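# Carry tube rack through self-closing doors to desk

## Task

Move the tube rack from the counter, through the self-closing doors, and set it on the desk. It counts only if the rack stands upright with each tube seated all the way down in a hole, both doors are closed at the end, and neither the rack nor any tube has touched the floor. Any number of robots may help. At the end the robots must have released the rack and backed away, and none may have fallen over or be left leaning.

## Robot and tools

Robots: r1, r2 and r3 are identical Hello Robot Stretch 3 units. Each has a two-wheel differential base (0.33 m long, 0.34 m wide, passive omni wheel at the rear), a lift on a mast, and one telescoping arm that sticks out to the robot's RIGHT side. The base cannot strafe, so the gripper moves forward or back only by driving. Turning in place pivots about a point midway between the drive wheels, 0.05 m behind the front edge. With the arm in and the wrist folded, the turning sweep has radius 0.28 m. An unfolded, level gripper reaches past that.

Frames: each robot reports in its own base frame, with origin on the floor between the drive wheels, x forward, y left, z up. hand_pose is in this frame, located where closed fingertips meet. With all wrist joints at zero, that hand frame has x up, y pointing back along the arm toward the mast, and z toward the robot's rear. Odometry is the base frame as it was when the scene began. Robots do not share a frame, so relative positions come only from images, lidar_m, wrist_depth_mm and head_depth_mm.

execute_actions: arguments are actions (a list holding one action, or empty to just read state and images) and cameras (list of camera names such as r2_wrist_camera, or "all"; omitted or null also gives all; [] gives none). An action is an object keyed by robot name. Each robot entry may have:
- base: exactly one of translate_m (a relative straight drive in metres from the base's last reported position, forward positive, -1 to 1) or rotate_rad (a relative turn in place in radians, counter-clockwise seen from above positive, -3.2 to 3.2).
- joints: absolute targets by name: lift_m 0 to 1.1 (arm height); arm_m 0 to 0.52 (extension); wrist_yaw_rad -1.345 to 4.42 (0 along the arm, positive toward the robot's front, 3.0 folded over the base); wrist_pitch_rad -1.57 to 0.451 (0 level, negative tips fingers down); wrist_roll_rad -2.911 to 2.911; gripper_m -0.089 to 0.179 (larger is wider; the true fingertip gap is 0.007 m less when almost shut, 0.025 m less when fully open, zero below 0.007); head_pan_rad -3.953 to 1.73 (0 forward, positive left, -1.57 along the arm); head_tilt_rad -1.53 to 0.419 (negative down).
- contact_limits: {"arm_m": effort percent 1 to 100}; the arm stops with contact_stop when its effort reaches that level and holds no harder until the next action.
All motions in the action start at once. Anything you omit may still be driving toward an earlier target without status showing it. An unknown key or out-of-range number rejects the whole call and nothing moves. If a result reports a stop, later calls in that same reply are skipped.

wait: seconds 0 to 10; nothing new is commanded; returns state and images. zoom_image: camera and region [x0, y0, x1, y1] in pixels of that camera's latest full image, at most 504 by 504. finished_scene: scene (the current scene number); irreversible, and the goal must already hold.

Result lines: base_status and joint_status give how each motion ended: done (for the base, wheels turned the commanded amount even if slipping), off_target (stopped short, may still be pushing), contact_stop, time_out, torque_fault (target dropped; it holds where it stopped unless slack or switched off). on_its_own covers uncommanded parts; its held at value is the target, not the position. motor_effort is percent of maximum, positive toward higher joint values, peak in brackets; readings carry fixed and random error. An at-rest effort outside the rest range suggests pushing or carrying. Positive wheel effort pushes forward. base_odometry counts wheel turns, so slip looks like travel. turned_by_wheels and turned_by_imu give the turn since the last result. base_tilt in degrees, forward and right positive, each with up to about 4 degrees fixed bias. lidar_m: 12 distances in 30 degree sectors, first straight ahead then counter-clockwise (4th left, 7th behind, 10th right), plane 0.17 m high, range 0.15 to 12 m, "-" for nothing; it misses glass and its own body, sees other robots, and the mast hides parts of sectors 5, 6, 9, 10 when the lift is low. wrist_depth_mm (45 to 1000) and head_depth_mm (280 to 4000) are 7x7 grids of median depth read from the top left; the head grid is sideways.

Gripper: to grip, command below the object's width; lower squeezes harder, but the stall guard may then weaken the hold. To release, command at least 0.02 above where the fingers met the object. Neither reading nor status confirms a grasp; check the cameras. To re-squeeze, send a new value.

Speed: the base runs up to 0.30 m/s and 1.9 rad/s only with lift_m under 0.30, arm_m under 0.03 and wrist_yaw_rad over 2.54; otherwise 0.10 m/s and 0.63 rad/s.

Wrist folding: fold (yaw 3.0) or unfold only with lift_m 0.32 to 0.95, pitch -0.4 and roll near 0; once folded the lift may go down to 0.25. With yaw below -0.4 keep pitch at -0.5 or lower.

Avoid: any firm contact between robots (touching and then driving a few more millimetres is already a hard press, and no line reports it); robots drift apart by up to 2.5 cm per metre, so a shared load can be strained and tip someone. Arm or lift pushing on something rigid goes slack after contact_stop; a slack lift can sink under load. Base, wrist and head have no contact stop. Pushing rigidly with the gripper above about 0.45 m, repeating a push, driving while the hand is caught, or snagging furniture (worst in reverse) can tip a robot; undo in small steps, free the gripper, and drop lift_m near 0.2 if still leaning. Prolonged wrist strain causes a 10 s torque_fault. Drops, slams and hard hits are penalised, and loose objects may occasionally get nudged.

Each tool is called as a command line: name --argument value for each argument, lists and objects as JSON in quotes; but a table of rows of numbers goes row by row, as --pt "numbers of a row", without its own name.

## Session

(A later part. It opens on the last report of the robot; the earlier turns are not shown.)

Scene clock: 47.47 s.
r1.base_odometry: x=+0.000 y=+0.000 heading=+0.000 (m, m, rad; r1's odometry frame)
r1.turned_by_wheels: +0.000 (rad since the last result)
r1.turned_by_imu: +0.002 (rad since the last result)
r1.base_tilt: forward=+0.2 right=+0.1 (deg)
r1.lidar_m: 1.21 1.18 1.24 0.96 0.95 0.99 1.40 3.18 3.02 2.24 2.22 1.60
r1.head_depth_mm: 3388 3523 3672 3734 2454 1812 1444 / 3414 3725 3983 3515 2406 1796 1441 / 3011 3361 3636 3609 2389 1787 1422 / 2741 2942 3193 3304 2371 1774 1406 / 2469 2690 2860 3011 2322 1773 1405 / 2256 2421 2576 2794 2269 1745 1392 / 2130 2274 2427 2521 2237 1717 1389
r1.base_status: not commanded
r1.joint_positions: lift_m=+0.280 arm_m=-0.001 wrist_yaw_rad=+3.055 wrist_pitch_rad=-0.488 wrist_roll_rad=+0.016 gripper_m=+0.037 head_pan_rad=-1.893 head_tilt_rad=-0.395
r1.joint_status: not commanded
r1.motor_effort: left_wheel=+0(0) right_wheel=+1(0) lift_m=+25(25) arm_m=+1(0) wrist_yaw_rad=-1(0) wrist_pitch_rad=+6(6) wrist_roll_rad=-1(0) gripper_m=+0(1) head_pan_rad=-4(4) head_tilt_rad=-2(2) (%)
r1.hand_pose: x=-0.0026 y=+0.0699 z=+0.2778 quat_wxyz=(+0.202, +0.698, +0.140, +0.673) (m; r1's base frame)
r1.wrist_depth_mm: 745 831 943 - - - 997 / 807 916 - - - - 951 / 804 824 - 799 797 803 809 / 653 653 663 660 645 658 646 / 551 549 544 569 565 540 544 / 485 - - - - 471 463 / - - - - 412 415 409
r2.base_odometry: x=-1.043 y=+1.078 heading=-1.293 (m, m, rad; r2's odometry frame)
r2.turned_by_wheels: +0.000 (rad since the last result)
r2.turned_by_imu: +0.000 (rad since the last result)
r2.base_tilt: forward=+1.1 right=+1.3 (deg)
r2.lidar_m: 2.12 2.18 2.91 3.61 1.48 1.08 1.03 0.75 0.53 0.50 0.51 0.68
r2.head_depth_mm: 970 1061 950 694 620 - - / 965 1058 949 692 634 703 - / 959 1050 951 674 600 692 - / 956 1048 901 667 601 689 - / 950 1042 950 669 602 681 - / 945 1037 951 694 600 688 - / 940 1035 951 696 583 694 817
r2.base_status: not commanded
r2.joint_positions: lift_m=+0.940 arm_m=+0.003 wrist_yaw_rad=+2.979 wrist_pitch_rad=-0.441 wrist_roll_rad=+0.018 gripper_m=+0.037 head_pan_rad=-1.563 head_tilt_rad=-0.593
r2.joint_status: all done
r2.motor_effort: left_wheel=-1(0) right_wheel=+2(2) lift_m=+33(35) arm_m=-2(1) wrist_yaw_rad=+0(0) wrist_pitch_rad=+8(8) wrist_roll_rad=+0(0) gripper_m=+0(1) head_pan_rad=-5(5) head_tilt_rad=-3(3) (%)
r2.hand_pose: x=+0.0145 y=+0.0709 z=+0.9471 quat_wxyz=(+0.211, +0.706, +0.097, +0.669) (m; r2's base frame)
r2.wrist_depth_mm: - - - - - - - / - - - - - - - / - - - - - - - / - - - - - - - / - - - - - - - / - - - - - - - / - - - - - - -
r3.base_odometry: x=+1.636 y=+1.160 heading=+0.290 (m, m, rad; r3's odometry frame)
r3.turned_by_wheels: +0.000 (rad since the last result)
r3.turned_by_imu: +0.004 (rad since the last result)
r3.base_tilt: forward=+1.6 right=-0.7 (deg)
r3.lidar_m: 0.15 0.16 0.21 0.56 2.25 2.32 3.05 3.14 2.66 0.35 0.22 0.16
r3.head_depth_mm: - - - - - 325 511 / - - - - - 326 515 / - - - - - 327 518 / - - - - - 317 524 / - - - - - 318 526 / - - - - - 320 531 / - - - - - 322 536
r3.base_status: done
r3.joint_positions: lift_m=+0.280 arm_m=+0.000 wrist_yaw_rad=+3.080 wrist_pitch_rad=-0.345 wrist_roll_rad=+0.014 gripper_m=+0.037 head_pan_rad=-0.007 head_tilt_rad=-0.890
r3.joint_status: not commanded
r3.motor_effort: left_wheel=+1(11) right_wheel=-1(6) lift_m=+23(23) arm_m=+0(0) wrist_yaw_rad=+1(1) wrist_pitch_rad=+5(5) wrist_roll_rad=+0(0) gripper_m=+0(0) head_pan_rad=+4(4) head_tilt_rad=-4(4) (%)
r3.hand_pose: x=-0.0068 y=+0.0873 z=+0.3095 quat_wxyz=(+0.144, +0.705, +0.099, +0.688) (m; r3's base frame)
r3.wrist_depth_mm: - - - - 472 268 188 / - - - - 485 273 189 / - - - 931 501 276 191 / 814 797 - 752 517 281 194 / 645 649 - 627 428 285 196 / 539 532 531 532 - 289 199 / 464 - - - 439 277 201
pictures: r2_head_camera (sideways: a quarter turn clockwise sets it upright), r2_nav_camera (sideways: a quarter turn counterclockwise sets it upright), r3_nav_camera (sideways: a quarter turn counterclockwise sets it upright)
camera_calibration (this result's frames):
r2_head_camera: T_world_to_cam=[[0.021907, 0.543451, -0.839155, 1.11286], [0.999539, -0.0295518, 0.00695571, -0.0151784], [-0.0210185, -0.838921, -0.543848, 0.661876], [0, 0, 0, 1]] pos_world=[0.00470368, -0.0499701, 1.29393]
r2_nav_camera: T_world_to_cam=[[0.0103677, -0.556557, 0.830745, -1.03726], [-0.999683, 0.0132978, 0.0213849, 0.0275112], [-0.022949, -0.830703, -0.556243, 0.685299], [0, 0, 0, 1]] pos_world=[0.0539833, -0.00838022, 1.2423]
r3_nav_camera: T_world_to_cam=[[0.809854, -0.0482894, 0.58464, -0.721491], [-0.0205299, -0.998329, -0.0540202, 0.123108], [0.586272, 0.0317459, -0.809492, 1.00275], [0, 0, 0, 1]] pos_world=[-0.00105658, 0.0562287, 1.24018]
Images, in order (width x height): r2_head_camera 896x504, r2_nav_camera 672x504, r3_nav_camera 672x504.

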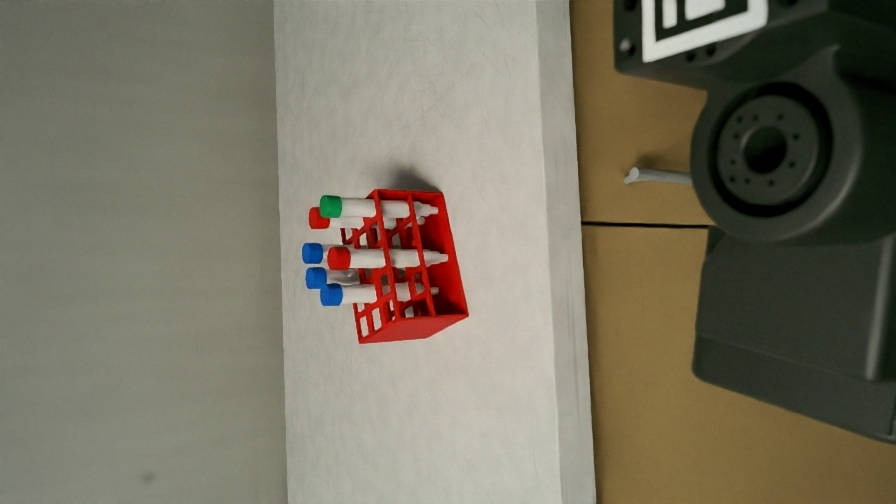

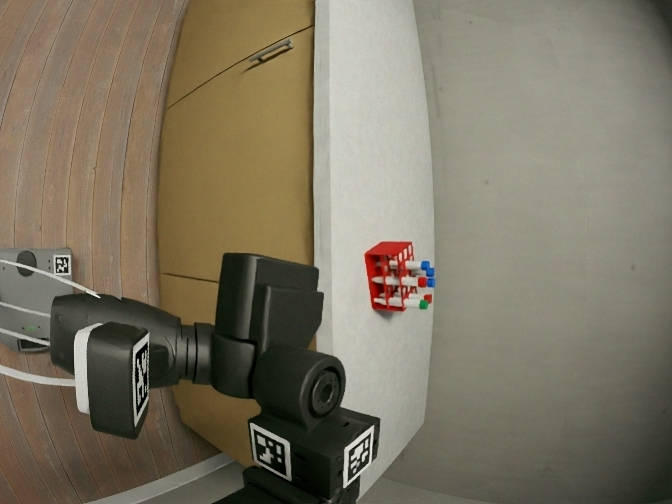

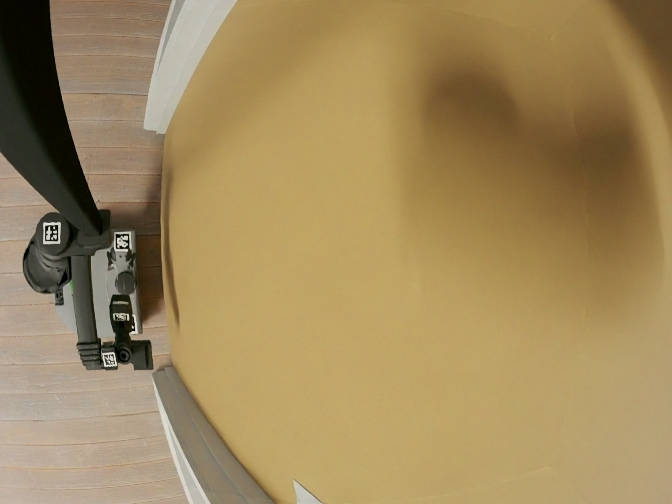

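execute_actions --actions '[{"r2":{"joints":{"wrist_yaw_rad":0.4,"gripper_m":0.175}},"r3":{"base":{"translate_m":0.15},"joints":{"head_pan_rad":-0.5}}}]' --cameras '[]'

execute_actions --actions '[{"r2":{"joints":{"wrist_pitch_rad":0.0,"lift_m":0.86}},"r3":{"base":{"translate_m":0.15}}}]' --cameras '["r2_head_camera","r2_wrist_camera","r3_nav_camera"]'

Scene clock: 58.20 s.
r1.base_odometry: x=+0.000 y=+0.000 heading=+0.000 (m, m, rad; r1's odometry frame)
r1.turned_by_wheels: +0.000 (rad since the last result)
r1.turned_by_imu: +0.001 (rad since the last result)
r1.base_tilt: forward=+0.2 right=+0.2 (deg)
r1.lidar_m: 1.21 1.18 1.24 0.96 0.95 0.99 1.40 3.16 3.02 2.33 2.21 1.60
r1.head_depth_mm: 3359 3495 3685 3726 2430 1810 1456 / 3424 3722 3994 3528 2424 1798 1432 / 3061 3316 3647 3598 2385 1768 1427 / 2740 2920 3217 3272 2362 1774 1410 / 2468 2665 2862 3035 2348 1764 1407 / 2255 2425 2629 2791 2289 1745 1392 / 2145 2285 2448 2612 2270 1726 1371
r1.base_status: not commanded
r1.joint_positions: lift_m=+0.280 arm_m=-0.001 wrist_yaw_rad=+3.055 wrist_pitch_rad=-0.488 wrist_roll_rad=+0.016 gripper_m=+0.037 head_pan_rad=-1.893 head_tilt_rad=-0.395
r1.joint_status: not commanded
r1.motor_effort: left_wheel=+0(0) right_wheel=+1(0) lift_m=+25(25) arm_m=+1(1) wrist_yaw_rad=+0(0) wrist_pitch_rad=+6(6) wrist_roll_rad=-1(1) gripper_m=-1(0) head_pan_rad=-4(4) head_tilt_rad=-2(2) (%)
r1.hand_pose: x=-0.0026 y=+0.0699 z=+0.2778 quat_wxyz=(+0.202, +0.698, +0.140, +0.673) (m; r1's base frame)
r1.wrist_depth_mm: 746 781 977 - - - - / 799 881 - - - - 989 / 822 815 - 794 803 793 810 / 647 657 659 631 628 649 643 / 551 550 543 559 559 546 541 / 477 - - - - 468 467 / - - - - 412 412 413
r2.base_odometry: x=-1.043 y=+1.078 heading=-1.293 (m, m, rad; r2's odometry frame)
r2.turned_by_wheels: +0.000 (rad since the last result)
r2.turned_by_imu: +0.000 (rad since the last result)
r2.base_tilt: forward=+1.1 right=+1.4 (deg)
r2.lidar_m: 2.11 2.17 2.92 3.60 1.49 1.07 1.03 0.75 0.53 0.50 0.51 0.68
r2.head_depth_mm: 970 1065 947 692 618 - - / 963 1059 948 694 633 704 - / 958 1053 950 673 599 693 - / 954 1043 901 668 588 - - / 952 1042 952 667 583 - - / 945 1041 948 694 602 699 847 / 944 1033 952 693 584 677 827
r2.base_status: not commanded
r2.joint_positions: lift_m=+0.940 arm_m=+0.003 wrist_yaw_rad=+0.402 wrist_pitch_rad=-0.441 wrist_roll_rad=+0.018 gripper_m=+0.175 head_pan_rad=-1.563 head_tilt_rad=-0.593
r2.joint_status: all done
r2.motor_effort: left_wheel=-1(1) right_wheel=+2(2) lift_m=+34(33) arm_m=-1(2) wrist_yaw_rad=-3(3) wrist_pitch_rad=+8(8) wrist_roll_rad=+0(0) gripper_m=-1(96) head_pan_rad=-5(5) head_tilt_rad=-3(3) (%)
r2.hand_pose: x=+0.0652 y=-0.3514 z=+0.9471 quat_wxyz=(+0.702, +0.289, -0.651, -0.016) (m; r2's base frame)
r2.wrist_depth_mm: 876 893 845 821 733 329 635 / 500 495 492 490 442 340 477 / 483 394 348 346 345 340 338 / 589 479 403 325 285 263 261 / 763 554 469 396 340 301 242 / - 721 572 461 388 340 281 / - - 710 553 447 371 337
r3.base_odometry: x=+1.780 y=+1.203 heading=+0.290 (m, m, rad; r3's odometry frame)
r3.turned_by_wheels: +0.001 (rad since the last result)
r3.turned_by_imu: +0.005 (rad since the last result)
r3.base_tilt: forward=+1.6 right=-0.8 (deg)
r3.lidar_m: - - 0.15 0.20 2.26 2.41 3.15 3.26 2.18 0.21 0.15 -
r3.head_depth_mm: - - - - - - 860 / - - - - - - 436 / - - - - - - - / - - - - - - - / - - - - - - - / - - - - - - - / - - - - - - -
r3.base_status: translate_m off_target (by the wheels' count: +0.1498 of +0.1500)
r3.joint_positions: lift_m=+0.280 arm_m=+0.000 wrist_yaw_rad=+3.083 wrist_pitch_rad=-0.346 wrist_roll_rad=+0.015 gripper_m=+0.037 head_pan_rad=-0.515 head_tilt_rad=-0.903
r3.joint_status: all done
r3.on_its_own: left_wheel is at rest, and its effort (+33) is outside its rest range (-18 to +18)
r3.motor_effort: left_wheel=+33(45) right_wheel=+13(29) lift_m=+25(26) arm_m=+0(0) wrist_yaw_rad=-3(17) wrist_pitch_rad=+6(6) wrist_roll_rad=+0(0) gripper_m=+0(1) head_pan_rad=+9(40) head_tilt_rad=+2(4) (%)
r3.hand_pose: x=-0.0076 y=+0.0873 z=+0.3092 quat_wxyz=(+0.143, +0.705, +0.100, +0.688) (m; r3's base frame)
r3.wrist_depth_mm: - - - 553 201 113 79 / - - - 589 207 115 80 / - - - 636 213 117 80 / 805 802 - 705 219 118 81 / 644 648 - 603 181 121 82 / 543 539 530 521 - 122 83 / 464 - - - 213 116 84
pictures: none
No camera images: the call's "cameras" was empty. Leave "cameras" out to get every camera's image.

Scene clock: 59.93 s.
r1.base_odometry: x=+0.000 y=+0.000 heading=+0.000 (m, m, rad; r1's odometry frame)
r1.turned_by_wheels: +0.000 (rad since the last result)
r1.turned_by_imu: +0.000 (rad since the last result)
r1.base_tilt: forward=+0.2 right=+0.1 (deg)
r1.lidar_m: 1.21 1.18 1.24 0.96 0.95 0.99 1.40 3.17 3.00 2.33 2.21 1.61
r1.head_depth_mm: 3365 3573 3681 3729 2429 1810 1440 / 3472 3782 3999 3571 2413 1808 1439 / 3047 3320 3621 3616 2414 1792 1426 / 2730 2944 3219 3327 2365 1784 1421 / 2492 2690 2849 3029 2328 1762 1397 / 2260 2422 2628 2770 2310 1748 1383 / 2164 2280 2428 2586 2294 1728 1386
r1.base_status: not commanded
r1.joint_positions: lift_m=+0.280 arm_m=-0.001 wrist_yaw_rad=+3.055 wrist_pitch_rad=-0.488 wrist_roll_rad=+0.016 gripper_m=+0.037 head_pan_rad=-1.893 head_tilt_rad=-0.395
r1.joint_status: not commanded
r1.motor_effort: left_wheel=+0(0) right_wheel=+0(0) lift_m=+25(25) arm_m=+1(0) wrist_yaw_rad=+0(0) wrist_pitch_rad=+6(6) wrist_roll_rad=-1(1) gripper_m=+0(1) head_pan_rad=-4(4) head_tilt_rad=-2(2) (%)
r1.hand_pose: x=-0.0026 y=+0.0699 z=+0.2778 quat_wxyz=(+0.202, +0.698, +0.140, +0.673) (m; r1's base frame)
r1.wrist_depth_mm: 759 817 - - - - 975 / 791 865 - - - - - / 799 816 - 781 805 809 817 / 654 664 644 659 640 649 657 / 549 556 545 561 564 543 533 / 479 - - - - 475 467 / - - - - 412 409 410
r2.base_odometry: x=-1.043 y=+1.078 heading=-1.293 (m, m, rad; r2's odometry frame)
r2.turned_by_wheels: +0.000 (rad since the last result)
r2.turned_by_imu: +0.000 (rad since the last result)
r2.base_tilt: forward=+1.1 right=+1.3 (deg)
r2.lidar_m: 2.11 2.17 2.91 3.60 1.49 1.08 1.03 0.75 0.53 0.50 0.51 0.68
r2.head_depth_mm: 972 1065 947 695 642 746 825 / 966 1059 948 695 632 735 833 / 957 1052 947 673 600 718 836 / 955 1045 902 668 601 684 - / 952 1038 950 669 601 679 - / 945 1036 952 693 602 700 847 / 940 1031 950 693 584 695 817
r2.base_status: not commanded
r2.joint_positions: lift_m=+0.860 arm_m=+0.003 wrist_yaw_rad=+0.402 wrist_pitch_rad=-0.022 wrist_roll_rad=+0.018 gripper_m=+0.175 head_pan_rad=-1.563 head_tilt_rad=-0.593
r2.joint_status: all done
r2.motor_effort: left_wheel=-1(1) right_wheel=+2(2) lift_m=+15(28) arm_m=-1(2) wrist_yaw_rad=-2(2) wrist_pitch_rad=+12(12) wrist_roll_rad=+0(0) gripper_m=-1(1) head_pan_rad=-5(5) head_tilt_rad=-3(3) (%)
r2.hand_pose: x=+0.0786 y=-0.3829 z=+0.9696 quat_wxyz=(+0.689, +0.150, -0.697, +0.132) (m; r2's base frame)
r2.wrist_depth_mm: - - - 899 805 717 657 / - - - 928 811 750 672 / - - - 946 852 383 691 / 569 571 575 573 431 345 576 / 459 388 334 323 323 337 323 / 516 400 363 297 257 239 234 / 499 448 377 328 286 254 223
r3.base_odometry: x=+1.923 y=+1.246 heading=+0.291 (m, m, rad; r3's odometry frame)
r3.turned_by_wheels: +0.001 (rad since the last result)
r3.turned_by_imu: +0.000 (rad since the last result)
r3.base_tilt: forward=+1.7 right=-0.9 (deg)
r3.lidar_m: - - 0.15 0.20 2.26 2.41 3.15 3.26 2.18 0.21 0.15 -
r3.head_depth_mm: - - - - - - 862 / - - - - - - 434 / - - - - - - - / - - - - - - - / - - - - - - - / - - - - - - - / - - - - - - -
r3.base_status: translate_m off_target (by the wheels' count: +0.1498 of +0.1500)
r3.joint_positions: lift_m=+0.280 arm_m=+0.000 wrist_yaw_rad=+3.083 wrist_pitch_rad=-0.346 wrist_roll_rad=+0.015 gripper_m=+0.037 head_pan_rad=-0.515 head_tilt_rad=-0.903
r3.joint_status: not commanded
r3.on_its_own: left_wheel is at rest, and its effort (+40) is outside its rest range (-18 to +18)
r3.motor_effort: left_wheel=+40(43) right_wheel=+18(21) lift_m=+25(25) arm_m=+0(0) wrist_yaw_rad=-3(3) wrist_pitch_rad=+5(5) wrist_roll_rad=+0(0) gripper_m=+0(0) head_pan_rad=+10(10) head_tilt_rad=+0(1) (%)
r3.hand_pose: x=-0.0076 y=+0.0873 z=+0.3092 quat_wxyz=(+0.143, +0.705, +0.100, +0.688) (m; r3's base frame)
r3.wrist_depth_mm: - - - 548 201 113 79 / - - - 595 207 115 80 / - - - 634 213 117 80 / 805 799 - 708 218 118 81 / 644 641 - 604 181 121 82 / 536 533 529 524 - 122 83 / 463 - - - 213 116 84
pictures: r2_head_camera (sideways: a quarter turn clockwise sets it upright), r2_wrist_camera, r3_nav_camera (sideways: a quarter turn counterclockwise sets it upright)
camera_calibration (this result's frames):
r2_head_camera: T_world_to_cam=[[0.0219069, 0.543451, -0.839155, 1.11286], [0.999539, -0.0295517, 0.00695571, -0.0151784], [-0.0210184, -0.838921, -0.543848, 0.661876], [0, 0, 0, 1]] pos_world=[0.00470369, -0.0499701, 1.29393]
r2_wrist_camera: T_world_to_cam=[[-0.908407, -0.417867, -0.0135512, -0.0709667], [-0.0760554, 0.197036, -0.977442, 1.05536], [0.411111, -0.886884, -0.21077, -0.00653405], [0, 0, 0, 1]] pos_world=[0.0184855, -0.243394, 1.02922]
r3_nav_camera: T_world_to_cam=[[0.69067, -0.440144, 0.573802, -0.706643], [-0.504453, -0.86176, -0.0538304, 0.125812], [0.518173, -0.252277, -0.817223, 1.01322], [0, 0, 0, 1]] pos_world=[0.0265006, 0.0530069, 1.24027]
Images, in order (width x height): r2_head_camera 896x504, r2_wrist_camera 644x364, r3_nav_camera 672x504.

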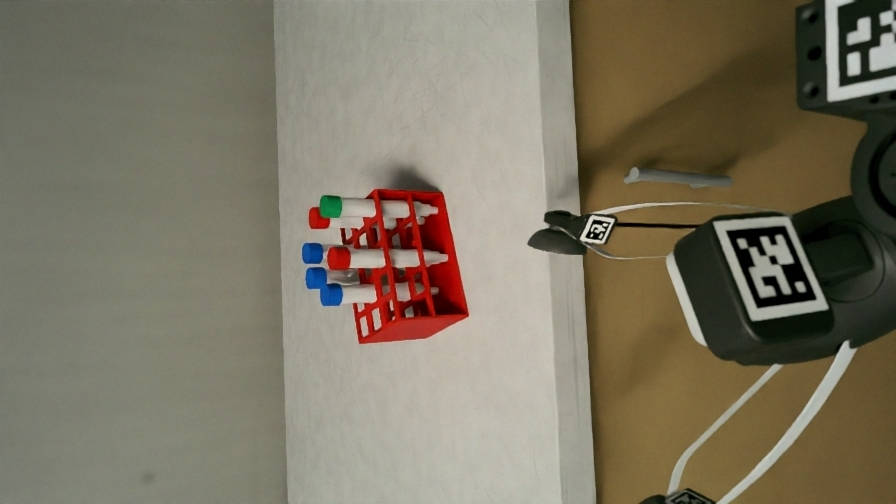

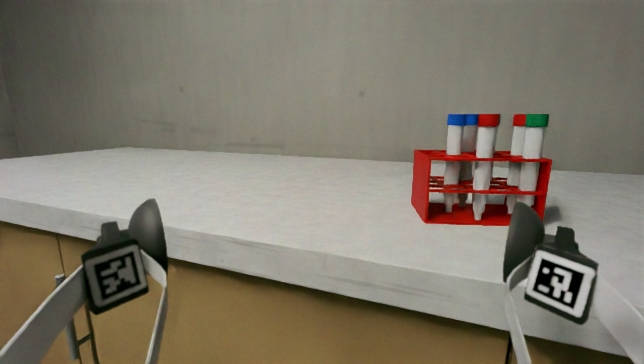

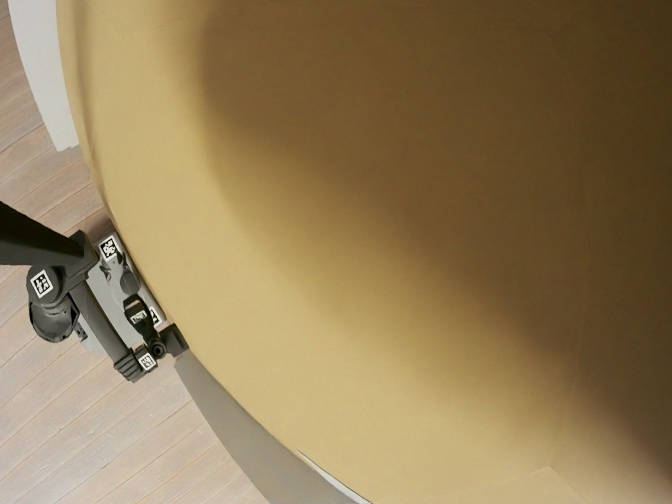

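execute_actions --actions '[{"r2":{"base":{"translate_m":-0.12},"joints":{"arm_m":0.15,"lift_m":0.85,"gripper_m":0.179}},"r3":{"base":{"translate_m":-0.7},"joints":{"head_pan_rad":0}}}]' --cameras '["r2_head_camera","r2_wrist_camera","r3_nav_camera"]'

Scene clock: 71.47 s.
r1.base_odometry: x=+0.000 y=+0.000 heading=+0.000 (m, m, rad; r1's odometry frame)
r1.turned_by_wheels: +0.000 (rad since the last result)
r1.turned_by_imu: +0.002 (rad since the last result)
r1.base_tilt: forward=+0.1 right=+0.2 (deg)
r1.lidar_m: 1.21 1.18 1.24 0.96 0.95 0.99 1.40 3.17 3.02 1.69 2.22 1.61
r1.head_depth_mm: 3390 3599 3636 3710 2460 1824 1447 / 3407 3761 3919 3583 2412 1801 1436 / 3036 3360 3695 3615 2421 1783 1426 / 2714 2943 3209 3308 2351 1771 1415 / 2475 2673 2874 3046 2339 1754 1400 / 2288 2423 2589 2708 1921 1743 1386 / 2141 2232 2357 2552 2159 1730 1378
r1.base_status: not commanded
r1.joint_positions: lift_m=+0.280 arm_m=-0.001 wrist_yaw_rad=+3.055 wrist_pitch_rad=-0.488 wrist_roll_rad=+0.016 gripper_m=+0.037 head_pan_rad=-1.893 head_tilt_rad=-0.395
r1.joint_status: not commanded
r1.motor_effort: left_wheel=+0(0) right_wheel=+0(1) lift_m=+25(25) arm_m=+0(1) wrist_yaw_rad=-1(1) wrist_pitch_rad=+6(6) wrist_roll_rad=-1(1) gripper_m=-1(0) head_pan_rad=-4(4) head_tilt_rad=-2(2) (%)
r1.hand_pose: x=-0.0026 y=+0.0699 z=+0.2778 quat_wxyz=(+0.202, +0.698, +0.140, +0.673) (m; r1's base frame)
r1.wrist_depth_mm: 748 800 965 - - - 989 / 794 874 - - - - 995 / 801 827 - 812 808 791 794 / 649 658 658 645 663 651 649 / 553 556 555 571 567 547 539 / 483 - - - - 463 465 / - - - - 413 412 414
r2.base_odometry: x=-1.076 y=+1.193 heading=-1.294 (m, m, rad; r2's odometry frame)
r2.turned_by_wheels: +0.000 (rad since the last result)
r2.turned_by_imu: -0.001 (rad since the last result)
r2.base_tilt: forward=+1.1 right=+1.3 (deg)
r2.lidar_m: 2.23 2.30 3.08 3.59 1.33 0.95 0.91 0.93 0.54 0.51 0.52 0.68
r2.head_depth_mm: 972 1067 946 692 - - 912 / 969 1055 952 693 - - 889 / 965 1057 947 695 - - 877 / 959 1050 948 721 - 761 866 / 954 1045 951 683 617 718 853 / 950 1039 903 661 602 712 839 / 946 1036 951 693 620 702 829
r2.base_status: done
r2.joint_positions: lift_m=+0.850 arm_m=+0.150 wrist_yaw_rad=+0.401 wrist_pitch_rad=-0.021 wrist_roll_rad=+0.018 gripper_m=+0.179 head_pan_rad=-1.563 head_tilt_rad=-0.593
r2.joint_status: all done
r2.motor_effort: left_wheel=+0(5) right_wheel=+2(1) lift_m=+15(16) arm_m=+3(2) wrist_yaw_rad=-1(2) wrist_pitch_rad=+11(12) wrist_roll_rad=+0(0) gripper_m=+0(31) head_pan_rad=-5(5) head_tilt_rad=-3(3) (%)
r2.hand_pose: x=+0.0783 y=-0.5301 z=+0.9598 quat_wxyz=(+0.689, +0.149, -0.697, +0.132) (m; r2's base frame)
r2.wrist_depth_mm: - 986 832 755 668 605 555 / - - 871 768 684 627 568 / - - 905 314 712 639 586 / 516 529 458 286 454 532 528 / 297 321 294 289 272 298 298 / 219 194 206 206 206 206 220 / 202 176 158 158 158 158 155
r3.base_odometry: x=+1.253 y=+1.045 heading=+0.291 (m, m, rad; r3's odometry frame)
r3.turned_by_wheels: +0.000 (rad since the last result)
r3.turned_by_imu: -0.003 (rad since the last result)
r3.base_tilt: forward=+1.7 right=-0.7 (deg)
r3.lidar_m: 0.75 0.78 0.94 2.18 2.25 1.80 2.46 2.55 2.41 2.10 0.96 0.75
r3.head_depth_mm: 652 759 901 1075 1306 1254 1124 / 655 759 901 1118 1378 1260 1130 / 654 762 905 1121 1385 1267 1127 / 656 761 905 1122 1383 1261 1139 / 658 765 913 1129 1385 1263 1127 / 658 764 915 1129 1389 1262 1135 / 657 762 916 1128 1383 1271 1137
r3.base_status: done
r3.joint_positions: lift_m=+0.280 arm_m=+0.000 wrist_yaw_rad=+3.081 wrist_pitch_rad=-0.346 wrist_roll_rad=+0.015 gripper_m=+0.037 head_pan_rad=-0.007 head_tilt_rad=-0.901
r3.joint_status: all done
r3.motor_effort: left_wheel=+0(20) right_wheel=+1(14) lift_m=+25(25) arm_m=+0(0) wrist_yaw_rad=+0(3) wrist_pitch_rad=+6(5) wrist_roll_rad=+0(0) gripper_m=+0(0) head_pan_rad=+4(43) head_tilt_rad=+1(2) (%)
r3.hand_pose: x=-0.0072 y=+0.0872 z=+0.3092 quat_wxyz=(+0.144, +0.705, +0.100, +0.688) (m; r3's base frame)
r3.wrist_depth_mm: - - - - - - 760 / - - - - - - 773 / - - - - - 969 771 / 807 795 - 779 765 753 759 / 643 637 - 622 642 609 612 / 538 530 529 524 - 516 513 / 462 - - - 449 446 438
pictures: r2_head_camera (sideways: a quarter turn clockwise sets it upright), r2_wrist_camera, r3_nav_camera (sideways: a quarter turn counterclockwise sets it upright)
camera_calibration (this result's frames):
r2_head_camera: T_world_to_cam=[[0.0219451, 0.543449, -0.839155, 1.11286], [0.999537, -0.029622, 0.00695571, -0.0151784], [-0.0210774, -0.838919, -0.543848, 0.661876], [0, 0, 0, 1]] pos_world=[0.00470017, -0.04997, 1.29393]
r2_wrist_camera: T_world_to_cam=[[-0.908922, -0.416748, -0.0135305, -0.132254], [-0.075539, 0.196489, -0.977592, 1.07456], [0.410068, -0.887532, -0.210074, -0.139965], [0, 0, 0, 1]] pos_world=[0.0183582, -0.390479, 1.01929]
r3_nav_camera: T_world_to_cam=[[0.816528, -0.04861, 0.575256, -0.709305], [-0.0214899, -0.998317, -0.0538563, 0.1229], [0.576906, 0.031613, -0.816199, 1.01153], [0, 0, 0, 1]] pos_world=[-0.00174893, 0.0562361, 1.24026]
Images, in order (width x height): r2_head_camera 896x504, r2_wrist_camera 644x364, r3_nav_camera 672x504.

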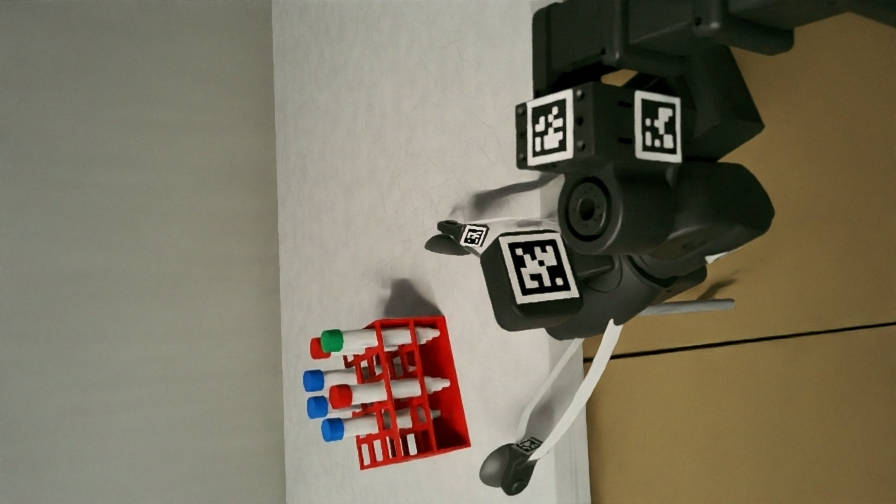

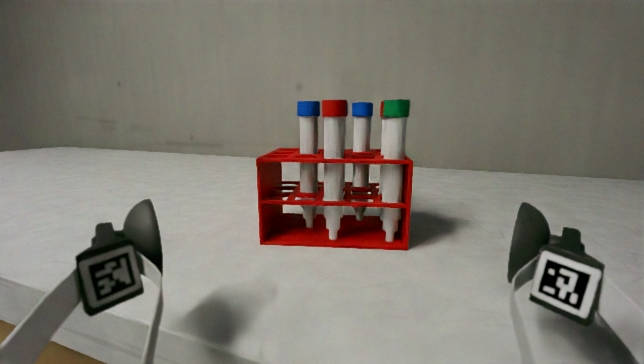

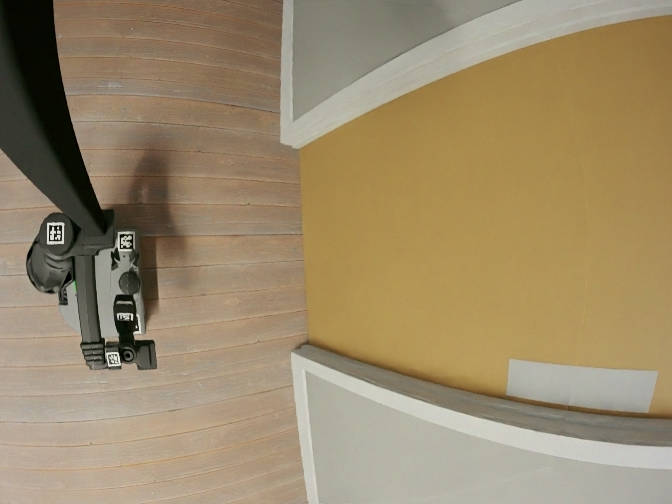

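execute_actions --actions '[{"r2":{"base":{"translate_m":0.024},"joints":{"arm_m":0.22}},"r3":{"base":{"translate_m":-0.4}}}]' --cameras '["r2_wrist_camera"]'

execute_actions --actions '[{"r2":{"base":{"translate_m":0.013},"joints":{"arm_m":0.25}}}]' --cameras '["r2_wrist_camera"]'

execute_actions --actions '[{"r2":{"base":{"translate_m":0.013},"joints":{"arm_m":0.28}}}]' --cameras '["r2_wrist_camera","r2_head_camera"]'

Scene clock: 80.80 s.
r1.base_odometry: x=+0.000 y=+0.000 heading=+0.000 (m, m, rad; r1's odometry frame)
r1.turned_by_wheels: +0.000 (rad since the last result)
r1.turned_by_imu: +0.001 (rad since the last result)
r1.base_tilt: forward=+0.2 right=+0.2 (deg)
r1.lidar_m: 1.21 1.18 1.24 0.96 0.95 0.99 1.39 3.16 1.51 1.36 2.21 1.60
r1.head_depth_mm: 3364 3528 3627 3765 2458 1809 1445 / 3453 3696 3970 3547 2411 1797 1435 / 3034 3289 3618 3650 2406 1791 1423 / 2742 2947 3216 3336 2181 1660 1416 / 2445 1316 2806 3007 1562 1617 1405 / 2243 2399 2598 2796 2307 1706 1398 / 2154 2294 2454 2601 2287 1722 1381
r1.base_status: not commanded
r1.joint_positions: lift_m=+0.280 arm_m=-0.001 wrist_yaw_rad=+3.055 wrist_pitch_rad=-0.488 wrist_roll_rad=+0.016 gripper_m=+0.037 head_pan_rad=-1.893 head_tilt_rad=-0.395
r1.joint_status: not commanded
r1.motor_effort: left_wheel=+0(0) right_wheel=+0(0) lift_m=+24(25) arm_m=+1(1) wrist_yaw_rad=+0(0) wrist_pitch_rad=+6(6) wrist_roll_rad=+0(1) gripper_m=+0(1) head_pan_rad=-4(4) head_tilt_rad=-2(2) (%)
r1.hand_pose: x=-0.0026 y=+0.0699 z=+0.2778 quat_wxyz=(+0.202, +0.698, +0.140, +0.673) (m; r1's base frame)
r1.wrist_depth_mm: 745 820 992 - - - - / 797 899 - - - - 982 / 816 816 - 805 795 797 786 / 653 658 663 659 650 650 640 / 552 554 552 565 562 548 541 / 477 - - - - 466 468 / - - - - 414 414 411
r2.base_odometry: x=-1.069 y=+1.170 heading=-1.294 (m, m, rad; r2's odometry frame)
r2.turned_by_wheels: +0.000 (rad since the last result)
r2.turned_by_imu: +0.000 (rad since the last result)
r2.base_tilt: forward=+1.1 right=+1.4 (deg)
r2.lidar_m: 2.20 2.27 3.05 3.61 1.37 0.98 0.93 0.96 0.53 0.51 0.52 0.69
r2.head_depth_mm: 972 1070 947 720 - - 896 / 967 1065 950 750 - 747 888 / 961 1059 949 752 - 740 873 / 956 1053 949 - - 728 862 / 953 1047 947 674 634 720 852 / 952 1039 950 667 601 709 838 / 944 1032 954 694 602 701 825
r2.base_status: done
r2.joint_positions: lift_m=+0.850 arm_m=+0.220 wrist_yaw_rad=+0.401 wrist_pitch_rad=-0.021 wrist_roll_rad=+0.018 gripper_m=+0.179 head_pan_rad=-1.563 head_tilt_rad=-0.593
r2.joint_status: all done
r2.motor_effort: left_wheel=-1(3) right_wheel=+2(6) lift_m=+15(15) arm_m=+3(2) wrist_yaw_rad=-1(1) wrist_pitch_rad=+11(11) wrist_roll_rad=+0(0) gripper_m=+0(0) head_pan_rad=-4(5) head_tilt_rad=-3(3) (%)
r2.hand_pose: x=+0.0783 y=-0.6001 z=+0.9598 quat_wxyz=(+0.689, +0.149, -0.697, +0.132) (m; r2's base frame)
r2.wrist_depth_mm: - 887 757 671 605 547 505 / - 916 795 685 623 566 520 / - 940 814 211 234 579 531 / 524 519 400 211 198 527 525 / 293 323 252 211 206 294 297 / 218 193 201 200 195 206 219 / 151 157 158 158 158 158 154
r3.base_odometry: x=+0.869 y=+0.930 heading=+0.291 (m, m, rad; r3's odometry frame)
r3.turned_by_wheels: +0.000 (rad since the last result)
r3.turned_by_imu: -0.001 (rad since the last result)
r3.base_tilt: forward=+1.7 right=-0.8 (deg)
r3.lidar_m: 1.15 1.19 1.50 2.17 2.25 1.48 2.06 2.12 2.25 2.15 1.54 1.12
r3.head_depth_mm: 1022 1144 1315 1574 1420 1249 1127 / 1028 1195 1428 1595 1425 1265 1121 / 1028 1195 1411 1623 1442 1266 1126 / 1031 1199 1433 1631 1427 1251 1124 / 1033 1201 1427 1626 1433 1266 1132 / 1040 1206 1421 1638 1430 1262 1130 / 1030 1199 1432 1610 1441 1271 1126
r3.base_status: done
r3.joint_positions: lift_m=+0.280 arm_m=+0.000 wrist_yaw_rad=+3.081 wrist_pitch_rad=-0.346 wrist_roll_rad=+0.015 gripper_m=+0.037 head_pan_rad=-0.007 head_tilt_rad=-0.901
r3.joint_status: not commanded
r3.motor_effort: left_wheel=+1(9) right_wheel=+0(8) lift_m=+25(25) arm_m=+0(1) wrist_yaw_rad=-2(2) wrist_pitch_rad=+6(6) wrist_roll_rad=+0(0) gripper_m=+0(0) head_pan_rad=+4(4) head_tilt_rad=+1(1) (%)
r3.hand_pose: x=-0.0072 y=+0.0872 z=+0.3092 quat_wxyz=(+0.144, +0.705, +0.100, +0.688) (m; r3's base frame)
r3.wrist_depth_mm: - - - - - - - / - - - - - - - / - - - - - - 995 / 811 800 - 784 778 763 744 / 648 641 - 628 647 620 611 / 536 533 530 531 - 514 512 / 460 - - - 451 442 440
pictures: r2_wrist_camera
camera_calibration (this result's frames):
r2_wrist_camera: T_world_to_cam=[[-0.908931, -0.416726, -0.0135302, -0.161417], [-0.075533, 0.196487, -0.977593, 1.08831], [0.410047, -0.887543, -0.21007, -0.202098], [0, 0, 0, 1]] pos_world=[0.0183559, -0.460477, 1.01929]
Images, in order (width x height): r2_wrist_camera 644x364.

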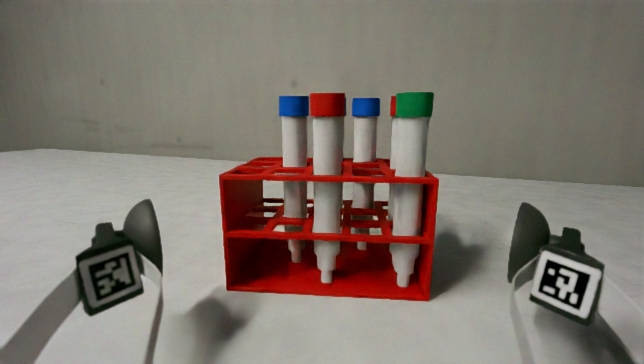

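Scene clock: 82.00 s.
r1.base_odometry: x=+0.000 y=+0.000 heading=+0.000 (m, m, rad; r1's odometry frame)
r1.turned_by_wheels: +0.000 (rad since the last result)
r1.turned_by_imu: +0.000 (rad since the last result)
r1.base_tilt: forward=+0.2 right=+0.2 (deg)
r1.lidar_m: 1.21 1.18 1.24 0.96 0.95 0.99 1.40 3.15 1.51 1.36 2.21 1.60
r1.head_depth_mm: 3399 3500 3639 3721 2430 1805 1445 / 3452 3734 3930 3520 2410 1811 1430 / 3049 3317 3630 3615 2394 1786 1431 / 2781 2957 3217 3290 2161 1658 1410 / 2464 1312 2864 2985 1563 1623 1404 / 2250 2416 2586 2796 2306 1704 1397 / 2172 2276 2429 2621 2275 1718 1381
r1.base_status: not commanded
r1.joint_positions: lift_m=+0.280 arm_m=-0.001 wrist_yaw_rad=+3.055 wrist_pitch_rad=-0.488 wrist_roll_rad=+0.016 gripper_m=+0.037 head_pan_rad=-1.893 head_tilt_rad=-0.395
r1.joint_status: not commanded
r1.motor_effort: left_wheel=+0(0) right_wheel=+0(0) lift_m=+25(25) arm_m=+1(1) wrist_yaw_rad=+0(0) wrist_pitch_rad=+6(6) wrist_roll_rad=-1(1) gripper_m=-1(0) head_pan_rad=-4(4) head_tilt_rad=-2(2) (%)
r1.hand_pose: x=-0.0026 y=+0.0699 z=+0.2778 quat_wxyz=(+0.202, +0.698, +0.140, +0.673) (m; r1's base frame)
r1.wrist_depth_mm: 751 822 - - - - - / 783 868 - - - - 949 / 798 809 - 814 792 805 797 / 668 672 655 655 644 658 647 / 552 541 552 563 568 537 542 / 483 - - - - 471 463 / - - - - 416 407 410
r2.base_odometry: x=-1.066 y=+1.158 heading=-1.294 (m, m, rad; r2's odometry frame)
r2.turned_by_wheels: +0.000 (rad since the last result)
r2.turned_by_imu: +0.000 (rad since the last result)
r2.base_tilt: forward=+1.1 right=+1.3 (deg)
r2.lidar_m: 2.19 2.27 3.02 3.59 1.39 0.99 0.95 0.76 0.53 0.51 0.52 0.68
r2.head_depth_mm: 972 1069 949 720 - - 897 / 966 1059 948 751 669 744 886 / 964 1056 950 751 669 732 873 / 959 1051 947 - 652 721 861 / 950 1046 948 674 602 721 845 / 949 1042 950 658 601 708 837 / 945 1033 948 695 602 700 823
r2.base_status: done
r2.joint_positions: lift_m=+0.850 arm_m=+0.250 wrist_yaw_rad=+0.401 wrist_pitch_rad=-0.021 wrist_roll_rad=+0.018 gripper_m=+0.179 head_pan_rad=-1.563 head_tilt_rad=-0.593
r2.joint_status: all done
r2.motor_effort: left_wheel=-1(2) right_wheel=+2(7) lift_m=+15(15) arm_m=+2(2) wrist_yaw_rad=-2(1) wrist_pitch_rad=+11(11) wrist_roll_rad=+0(0) gripper_m=+0(0) head_pan_rad=-4(5) head_tilt_rad=-3(3) (%)
r2.hand_pose: x=+0.0783 y=-0.6301 z=+0.9598 quat_wxyz=(+0.689, +0.149, -0.697, +0.132) (m; r2's base frame)
r2.wrist_depth_mm: 964 838 726 648 577 526 485 / - 848 752 636 581 541 487 / - 886 787 176 195 567 507 / 514 524 212 167 151 524 505 / 294 322 188 186 157 295 297 / 218 193 191 179 165 205 219 / 150 157 157 158 157 158 154
r3.base_odometry: x=+0.869 y=+0.930 heading=+0.291 (m, m, rad; r3's odometry frame)
r3.turned_by_wheels: +0.000 (rad since the last result)
r3.turned_by_imu: +0.000 (rad since the last result)
r3.base_tilt: forward=+1.7 right=-0.7 (deg)
r3.lidar_m: 1.15 1.18 1.50 2.17 2.25 1.48 2.06 2.14 2.25 2.15 1.54 1.12
r3.head_depth_mm: 1024 1146 1315 1590 1429 1256 1118 / 1029 1192 1420 1587 1432 1270 1123 / 1026 1196 1424 1622 1421 1271 1122 / 1033 1192 1422 1611 1431 1263 1128 / 1027 1203 1436 1610 1443 1255 1127 / 1032 1198 1431 1630 1424 1269 1133 / 1038 1199 1426 1614 1439 1264 1134
r3.base_status: not commanded
r3.joint_positions: lift_m=+0.280 arm_m=+0.000 wrist_yaw_rad=+3.081 wrist_pitch_rad=-0.346 wrist_roll_rad=+0.015 gripper_m=+0.037 head_pan_rad=-0.007 head_tilt_rad=-0.901
r3.joint_status: not commanded
r3.motor_effort: left_wheel=+1(1) right_wheel=+0(1) lift_m=+25(26) arm_m=+0(0) wrist_yaw_rad=-2(1) wrist_pitch_rad=+6(6) wrist_roll_rad=+0(0) gripper_m=+0(0) head_pan_rad=+5(4) head_tilt_rad=+0(1) (%)
r3.hand_pose: x=-0.0072 y=+0.0872 z=+0.3092 quat_wxyz=(+0.144, +0.705, +0.100, +0.688) (m; r3's base frame)
r3.wrist_depth_mm: - - - - - - - / - - - - - - - / - - - - - - 975 / 821 814 - 776 772 761 758 / 638 635 - 629 643 622 607 / 539 537 534 523 - 515 509 / 465 - - - 448 444 440
pictures: r2_wrist_camera
camera_calibration (this result's frames):
r2_wrist_camera: T_world_to_cam=[[-0.908932, -0.416726, -0.0135304, -0.173921], [-0.0755329, 0.196488, -0.977593, 1.09421], [0.410047, -0.887543, -0.21007, -0.228728], [0, 0, 0, 1]] pos_world=[0.0183559, -0.490482, 1.01929]
Images, in order (width x height): r2_wrist_camera 644x364.

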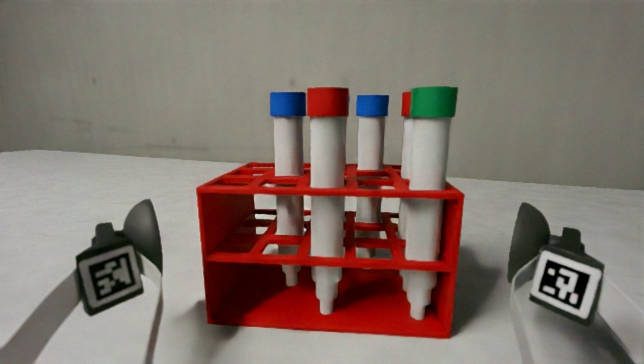

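Scene clock: 83.20 s.
r1.base_odometry: x=+0.000 y=+0.000 heading=+0.000 (m, m, rad; r1's odometry frame)
r1.turned_by_wheels: +0.000 (rad since the last result)
r1.turned_by_imu: +0.000 (rad since the last result)
r1.base_tilt: forward=+0.2 right=+0.2 (deg)
r1.lidar_m: 1.21 1.18 1.24 0.96 0.95 0.99 1.40 3.15 1.50 1.36 2.21 1.60
r1.head_depth_mm: 3363 3484 3651 3762 2457 1815 1442 / 3430 3702 3967 3522 2394 1799 1442 / 3009 3328 3607 3564 2385 1789 1428 / 2743 2933 3168 3317 2151 1673 1422 / 2497 1314 2831 3017 1567 1622 1406 / 2266 2409 2600 2744 2319 1704 1390 / 2147 2260 2445 2630 2265 1730 1382
r1.base_status: not commanded
r1.joint_positions: lift_m=+0.280 arm_m=-0.001 wrist_yaw_rad=+3.055 wrist_pitch_rad=-0.488 wrist_roll_rad=+0.016 gripper_m=+0.037 head_pan_rad=-1.893 head_tilt_rad=-0.395
r1.joint_status: not commanded
r1.motor_effort: left_wheel=+0(1) right_wheel=+0(0) lift_m=+25(25) arm_m=+1(1) wrist_yaw_rad=+0(0) wrist_pitch_rad=+6(6) wrist_roll_rad=+0(1) gripper_m=-1(0) head_pan_rad=-5(4) head_tilt_rad=-2(2) (%)
r1.hand_pose: x=-0.0026 y=+0.0699 z=+0.2778 quat_wxyz=(+0.202, +0.698, +0.140, +0.673) (m; r1's base frame)
r1.wrist_depth_mm: 751 817 973 - - - - / 789 866 - - - - 976 / 804 812 - 805 790 801 800 / 664 660 646 655 654 647 640 / 545 545 557 557 552 545 536 / 483 - - - - 470 467 / - - - - 418 410 410
r2.base_odometry: x=-1.062 y=+1.145 heading=-1.294 (m, m, rad; r2's odometry frame)
r2.turned_by_wheels: +0.000 (rad since the last result)
r2.turned_by_imu: +0.000 (rad since the last result)
r2.base_tilt: forward=+1.1 right=+1.3 (deg)
r2.lidar_m: 2.18 2.24 2.99 3.60 1.41 1.00 0.96 0.76 0.53 0.51 0.52 0.68
r2.head_depth_mm: 970 1064 951 720 - - 905 / 970 1061 950 - 661 744 883 / 961 1056 947 - 656 732 870 / 958 1048 948 - 648 721 859 / 953 1040 899 669 602 715 848 / 951 1041 948 659 600 706 833 / 945 1034 950 695 601 697 823
r2.base_status: done
r2.joint_positions: lift_m=+0.850 arm_m=+0.280 wrist_yaw_rad=+0.401 wrist_pitch_rad=-0.021 wrist_roll_rad=+0.018 gripper_m=+0.179 head_pan_rad=-1.563 head_tilt_rad=-0.593
r2.joint_status: all done
r2.motor_effort: left_wheel=-1(2) right_wheel=+2(6) lift_m=+15(15) arm_m=+3(4) wrist_yaw_rad=-1(1) wrist_pitch_rad=+11(11) wrist_roll_rad=+0(0) gripper_m=+0(0) head_pan_rad=-4(4) head_tilt_rad=-4(2) (%)
r2.hand_pose: x=+0.0783 y=-0.6601 z=+0.9598 quat_wxyz=(+0.689, +0.149, -0.697, +0.132) (m; r2's base frame)
r2.wrist_depth_mm: 931 799 680 617 557 504 461 / 965 818 717 610 553 500 472 / - 876 731 119 164 507 481 / 520 516 164 124 142 456 484 / 296 127 158 128 146 120 294 / 218 184 149 130 123 122 220 / 149 158 152 146 141 151 154
r3.base_odometry: x=+0.869 y=+0.930 heading=+0.291 (m, m, rad; r3's odometry frame)
r3.turned_by_wheels: +0.000 (rad since the last result)
r3.turned_by_imu: +0.000 (rad since the last result)
r3.base_tilt: forward=+1.7 right=-0.8 (deg)
r3.lidar_m: 1.15 1.19 1.50 2.17 2.24 1.47 2.07 2.13 2.24 2.15 1.53 1.12
r3.head_depth_mm: 1021 1136 1318 1553 1431 1259 1130 / 1021 1203 1424 1599 1428 1269 1129 / 1020 1196 1425 1631 1428 1262 1120 / 1030 1199 1426 1621 1435 1256 1127 / 1032 1189 1427 1623 1446 1266 1135 / 1031 1199 1428 1618 1442 1281 1133 / 1031 1203 1428 1597 1434 1272 1127
r3.base_status: not commanded
r3.joint_positions: lift_m=+0.280 arm_m=+0.000 wrist_yaw_rad=+3.081 wrist_pitch_rad=-0.346 wrist_roll_rad=+0.015 gripper_m=+0.037 head_pan_rad=-0.007 head_tilt_rad=-0.901
r3.joint_status: not commanded
r3.motor_effort: left_wheel=+1(1) right_wheel=+0(1) lift_m=+26(25) arm_m=+0(0) wrist_yaw_rad=-1(1) wrist_pitch_rad=+5(5) wrist_roll_rad=+0(0) gripper_m=+0(0) head_pan_rad=+4(5) head_tilt_rad=+2(2) (%)
r3.hand_pose: x=-0.0072 y=+0.0872 z=+0.3092 quat_wxyz=(+0.144, +0.705, +0.100, +0.688) (m; r3's base frame)
r3.wrist_depth_mm: - - - - - - - / - - - - - - - / - - - - - - 990 / 819 800 - 805 791 771 749 / 656 635 - 621 638 615 606 / 542 539 532 522 - 514 508 / 460 - - - 447 448 443
pictures: r2_head_camera (sideways: a quarter turn clockwise sets it upright), r2_wrist_camera
camera_calibration (this result's frames):
r2_head_camera: T_world_to_cam=[[0.0219464, 0.543449, -0.839155, 1.11286], [0.999537, -0.0296244, 0.00695571, -0.0151784], [-0.0210794, -0.838919, -0.543848, 0.661876], [0, 0, 0, 1]] pos_world=[0.00470005, -0.04997, 1.29393]
r2_wrist_camera: T_world_to_cam=[[-0.908932, -0.416726, -0.0135303, -0.186423], [-0.0755331, 0.196488, -0.977593, 1.1001], [0.410047, -0.887543, -0.21007, -0.255354], [0, 0, 0, 1]] pos_world=[0.0183559, -0.520482, 1.01929]
Images, in order (width x height): r2_head_camera 896x504, r2_wrist_camera 644x364.

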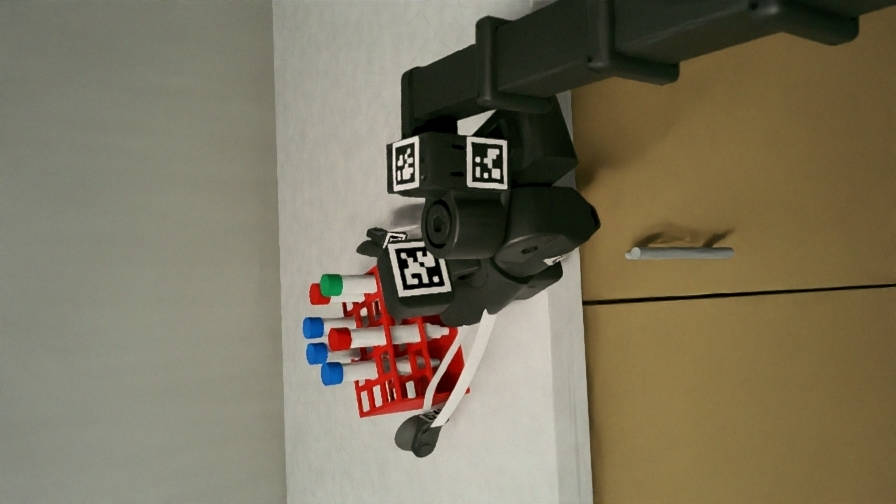

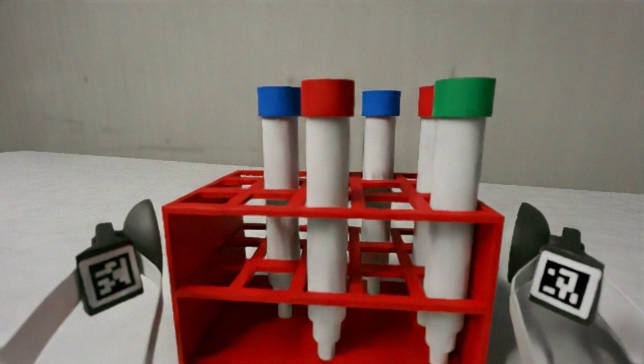

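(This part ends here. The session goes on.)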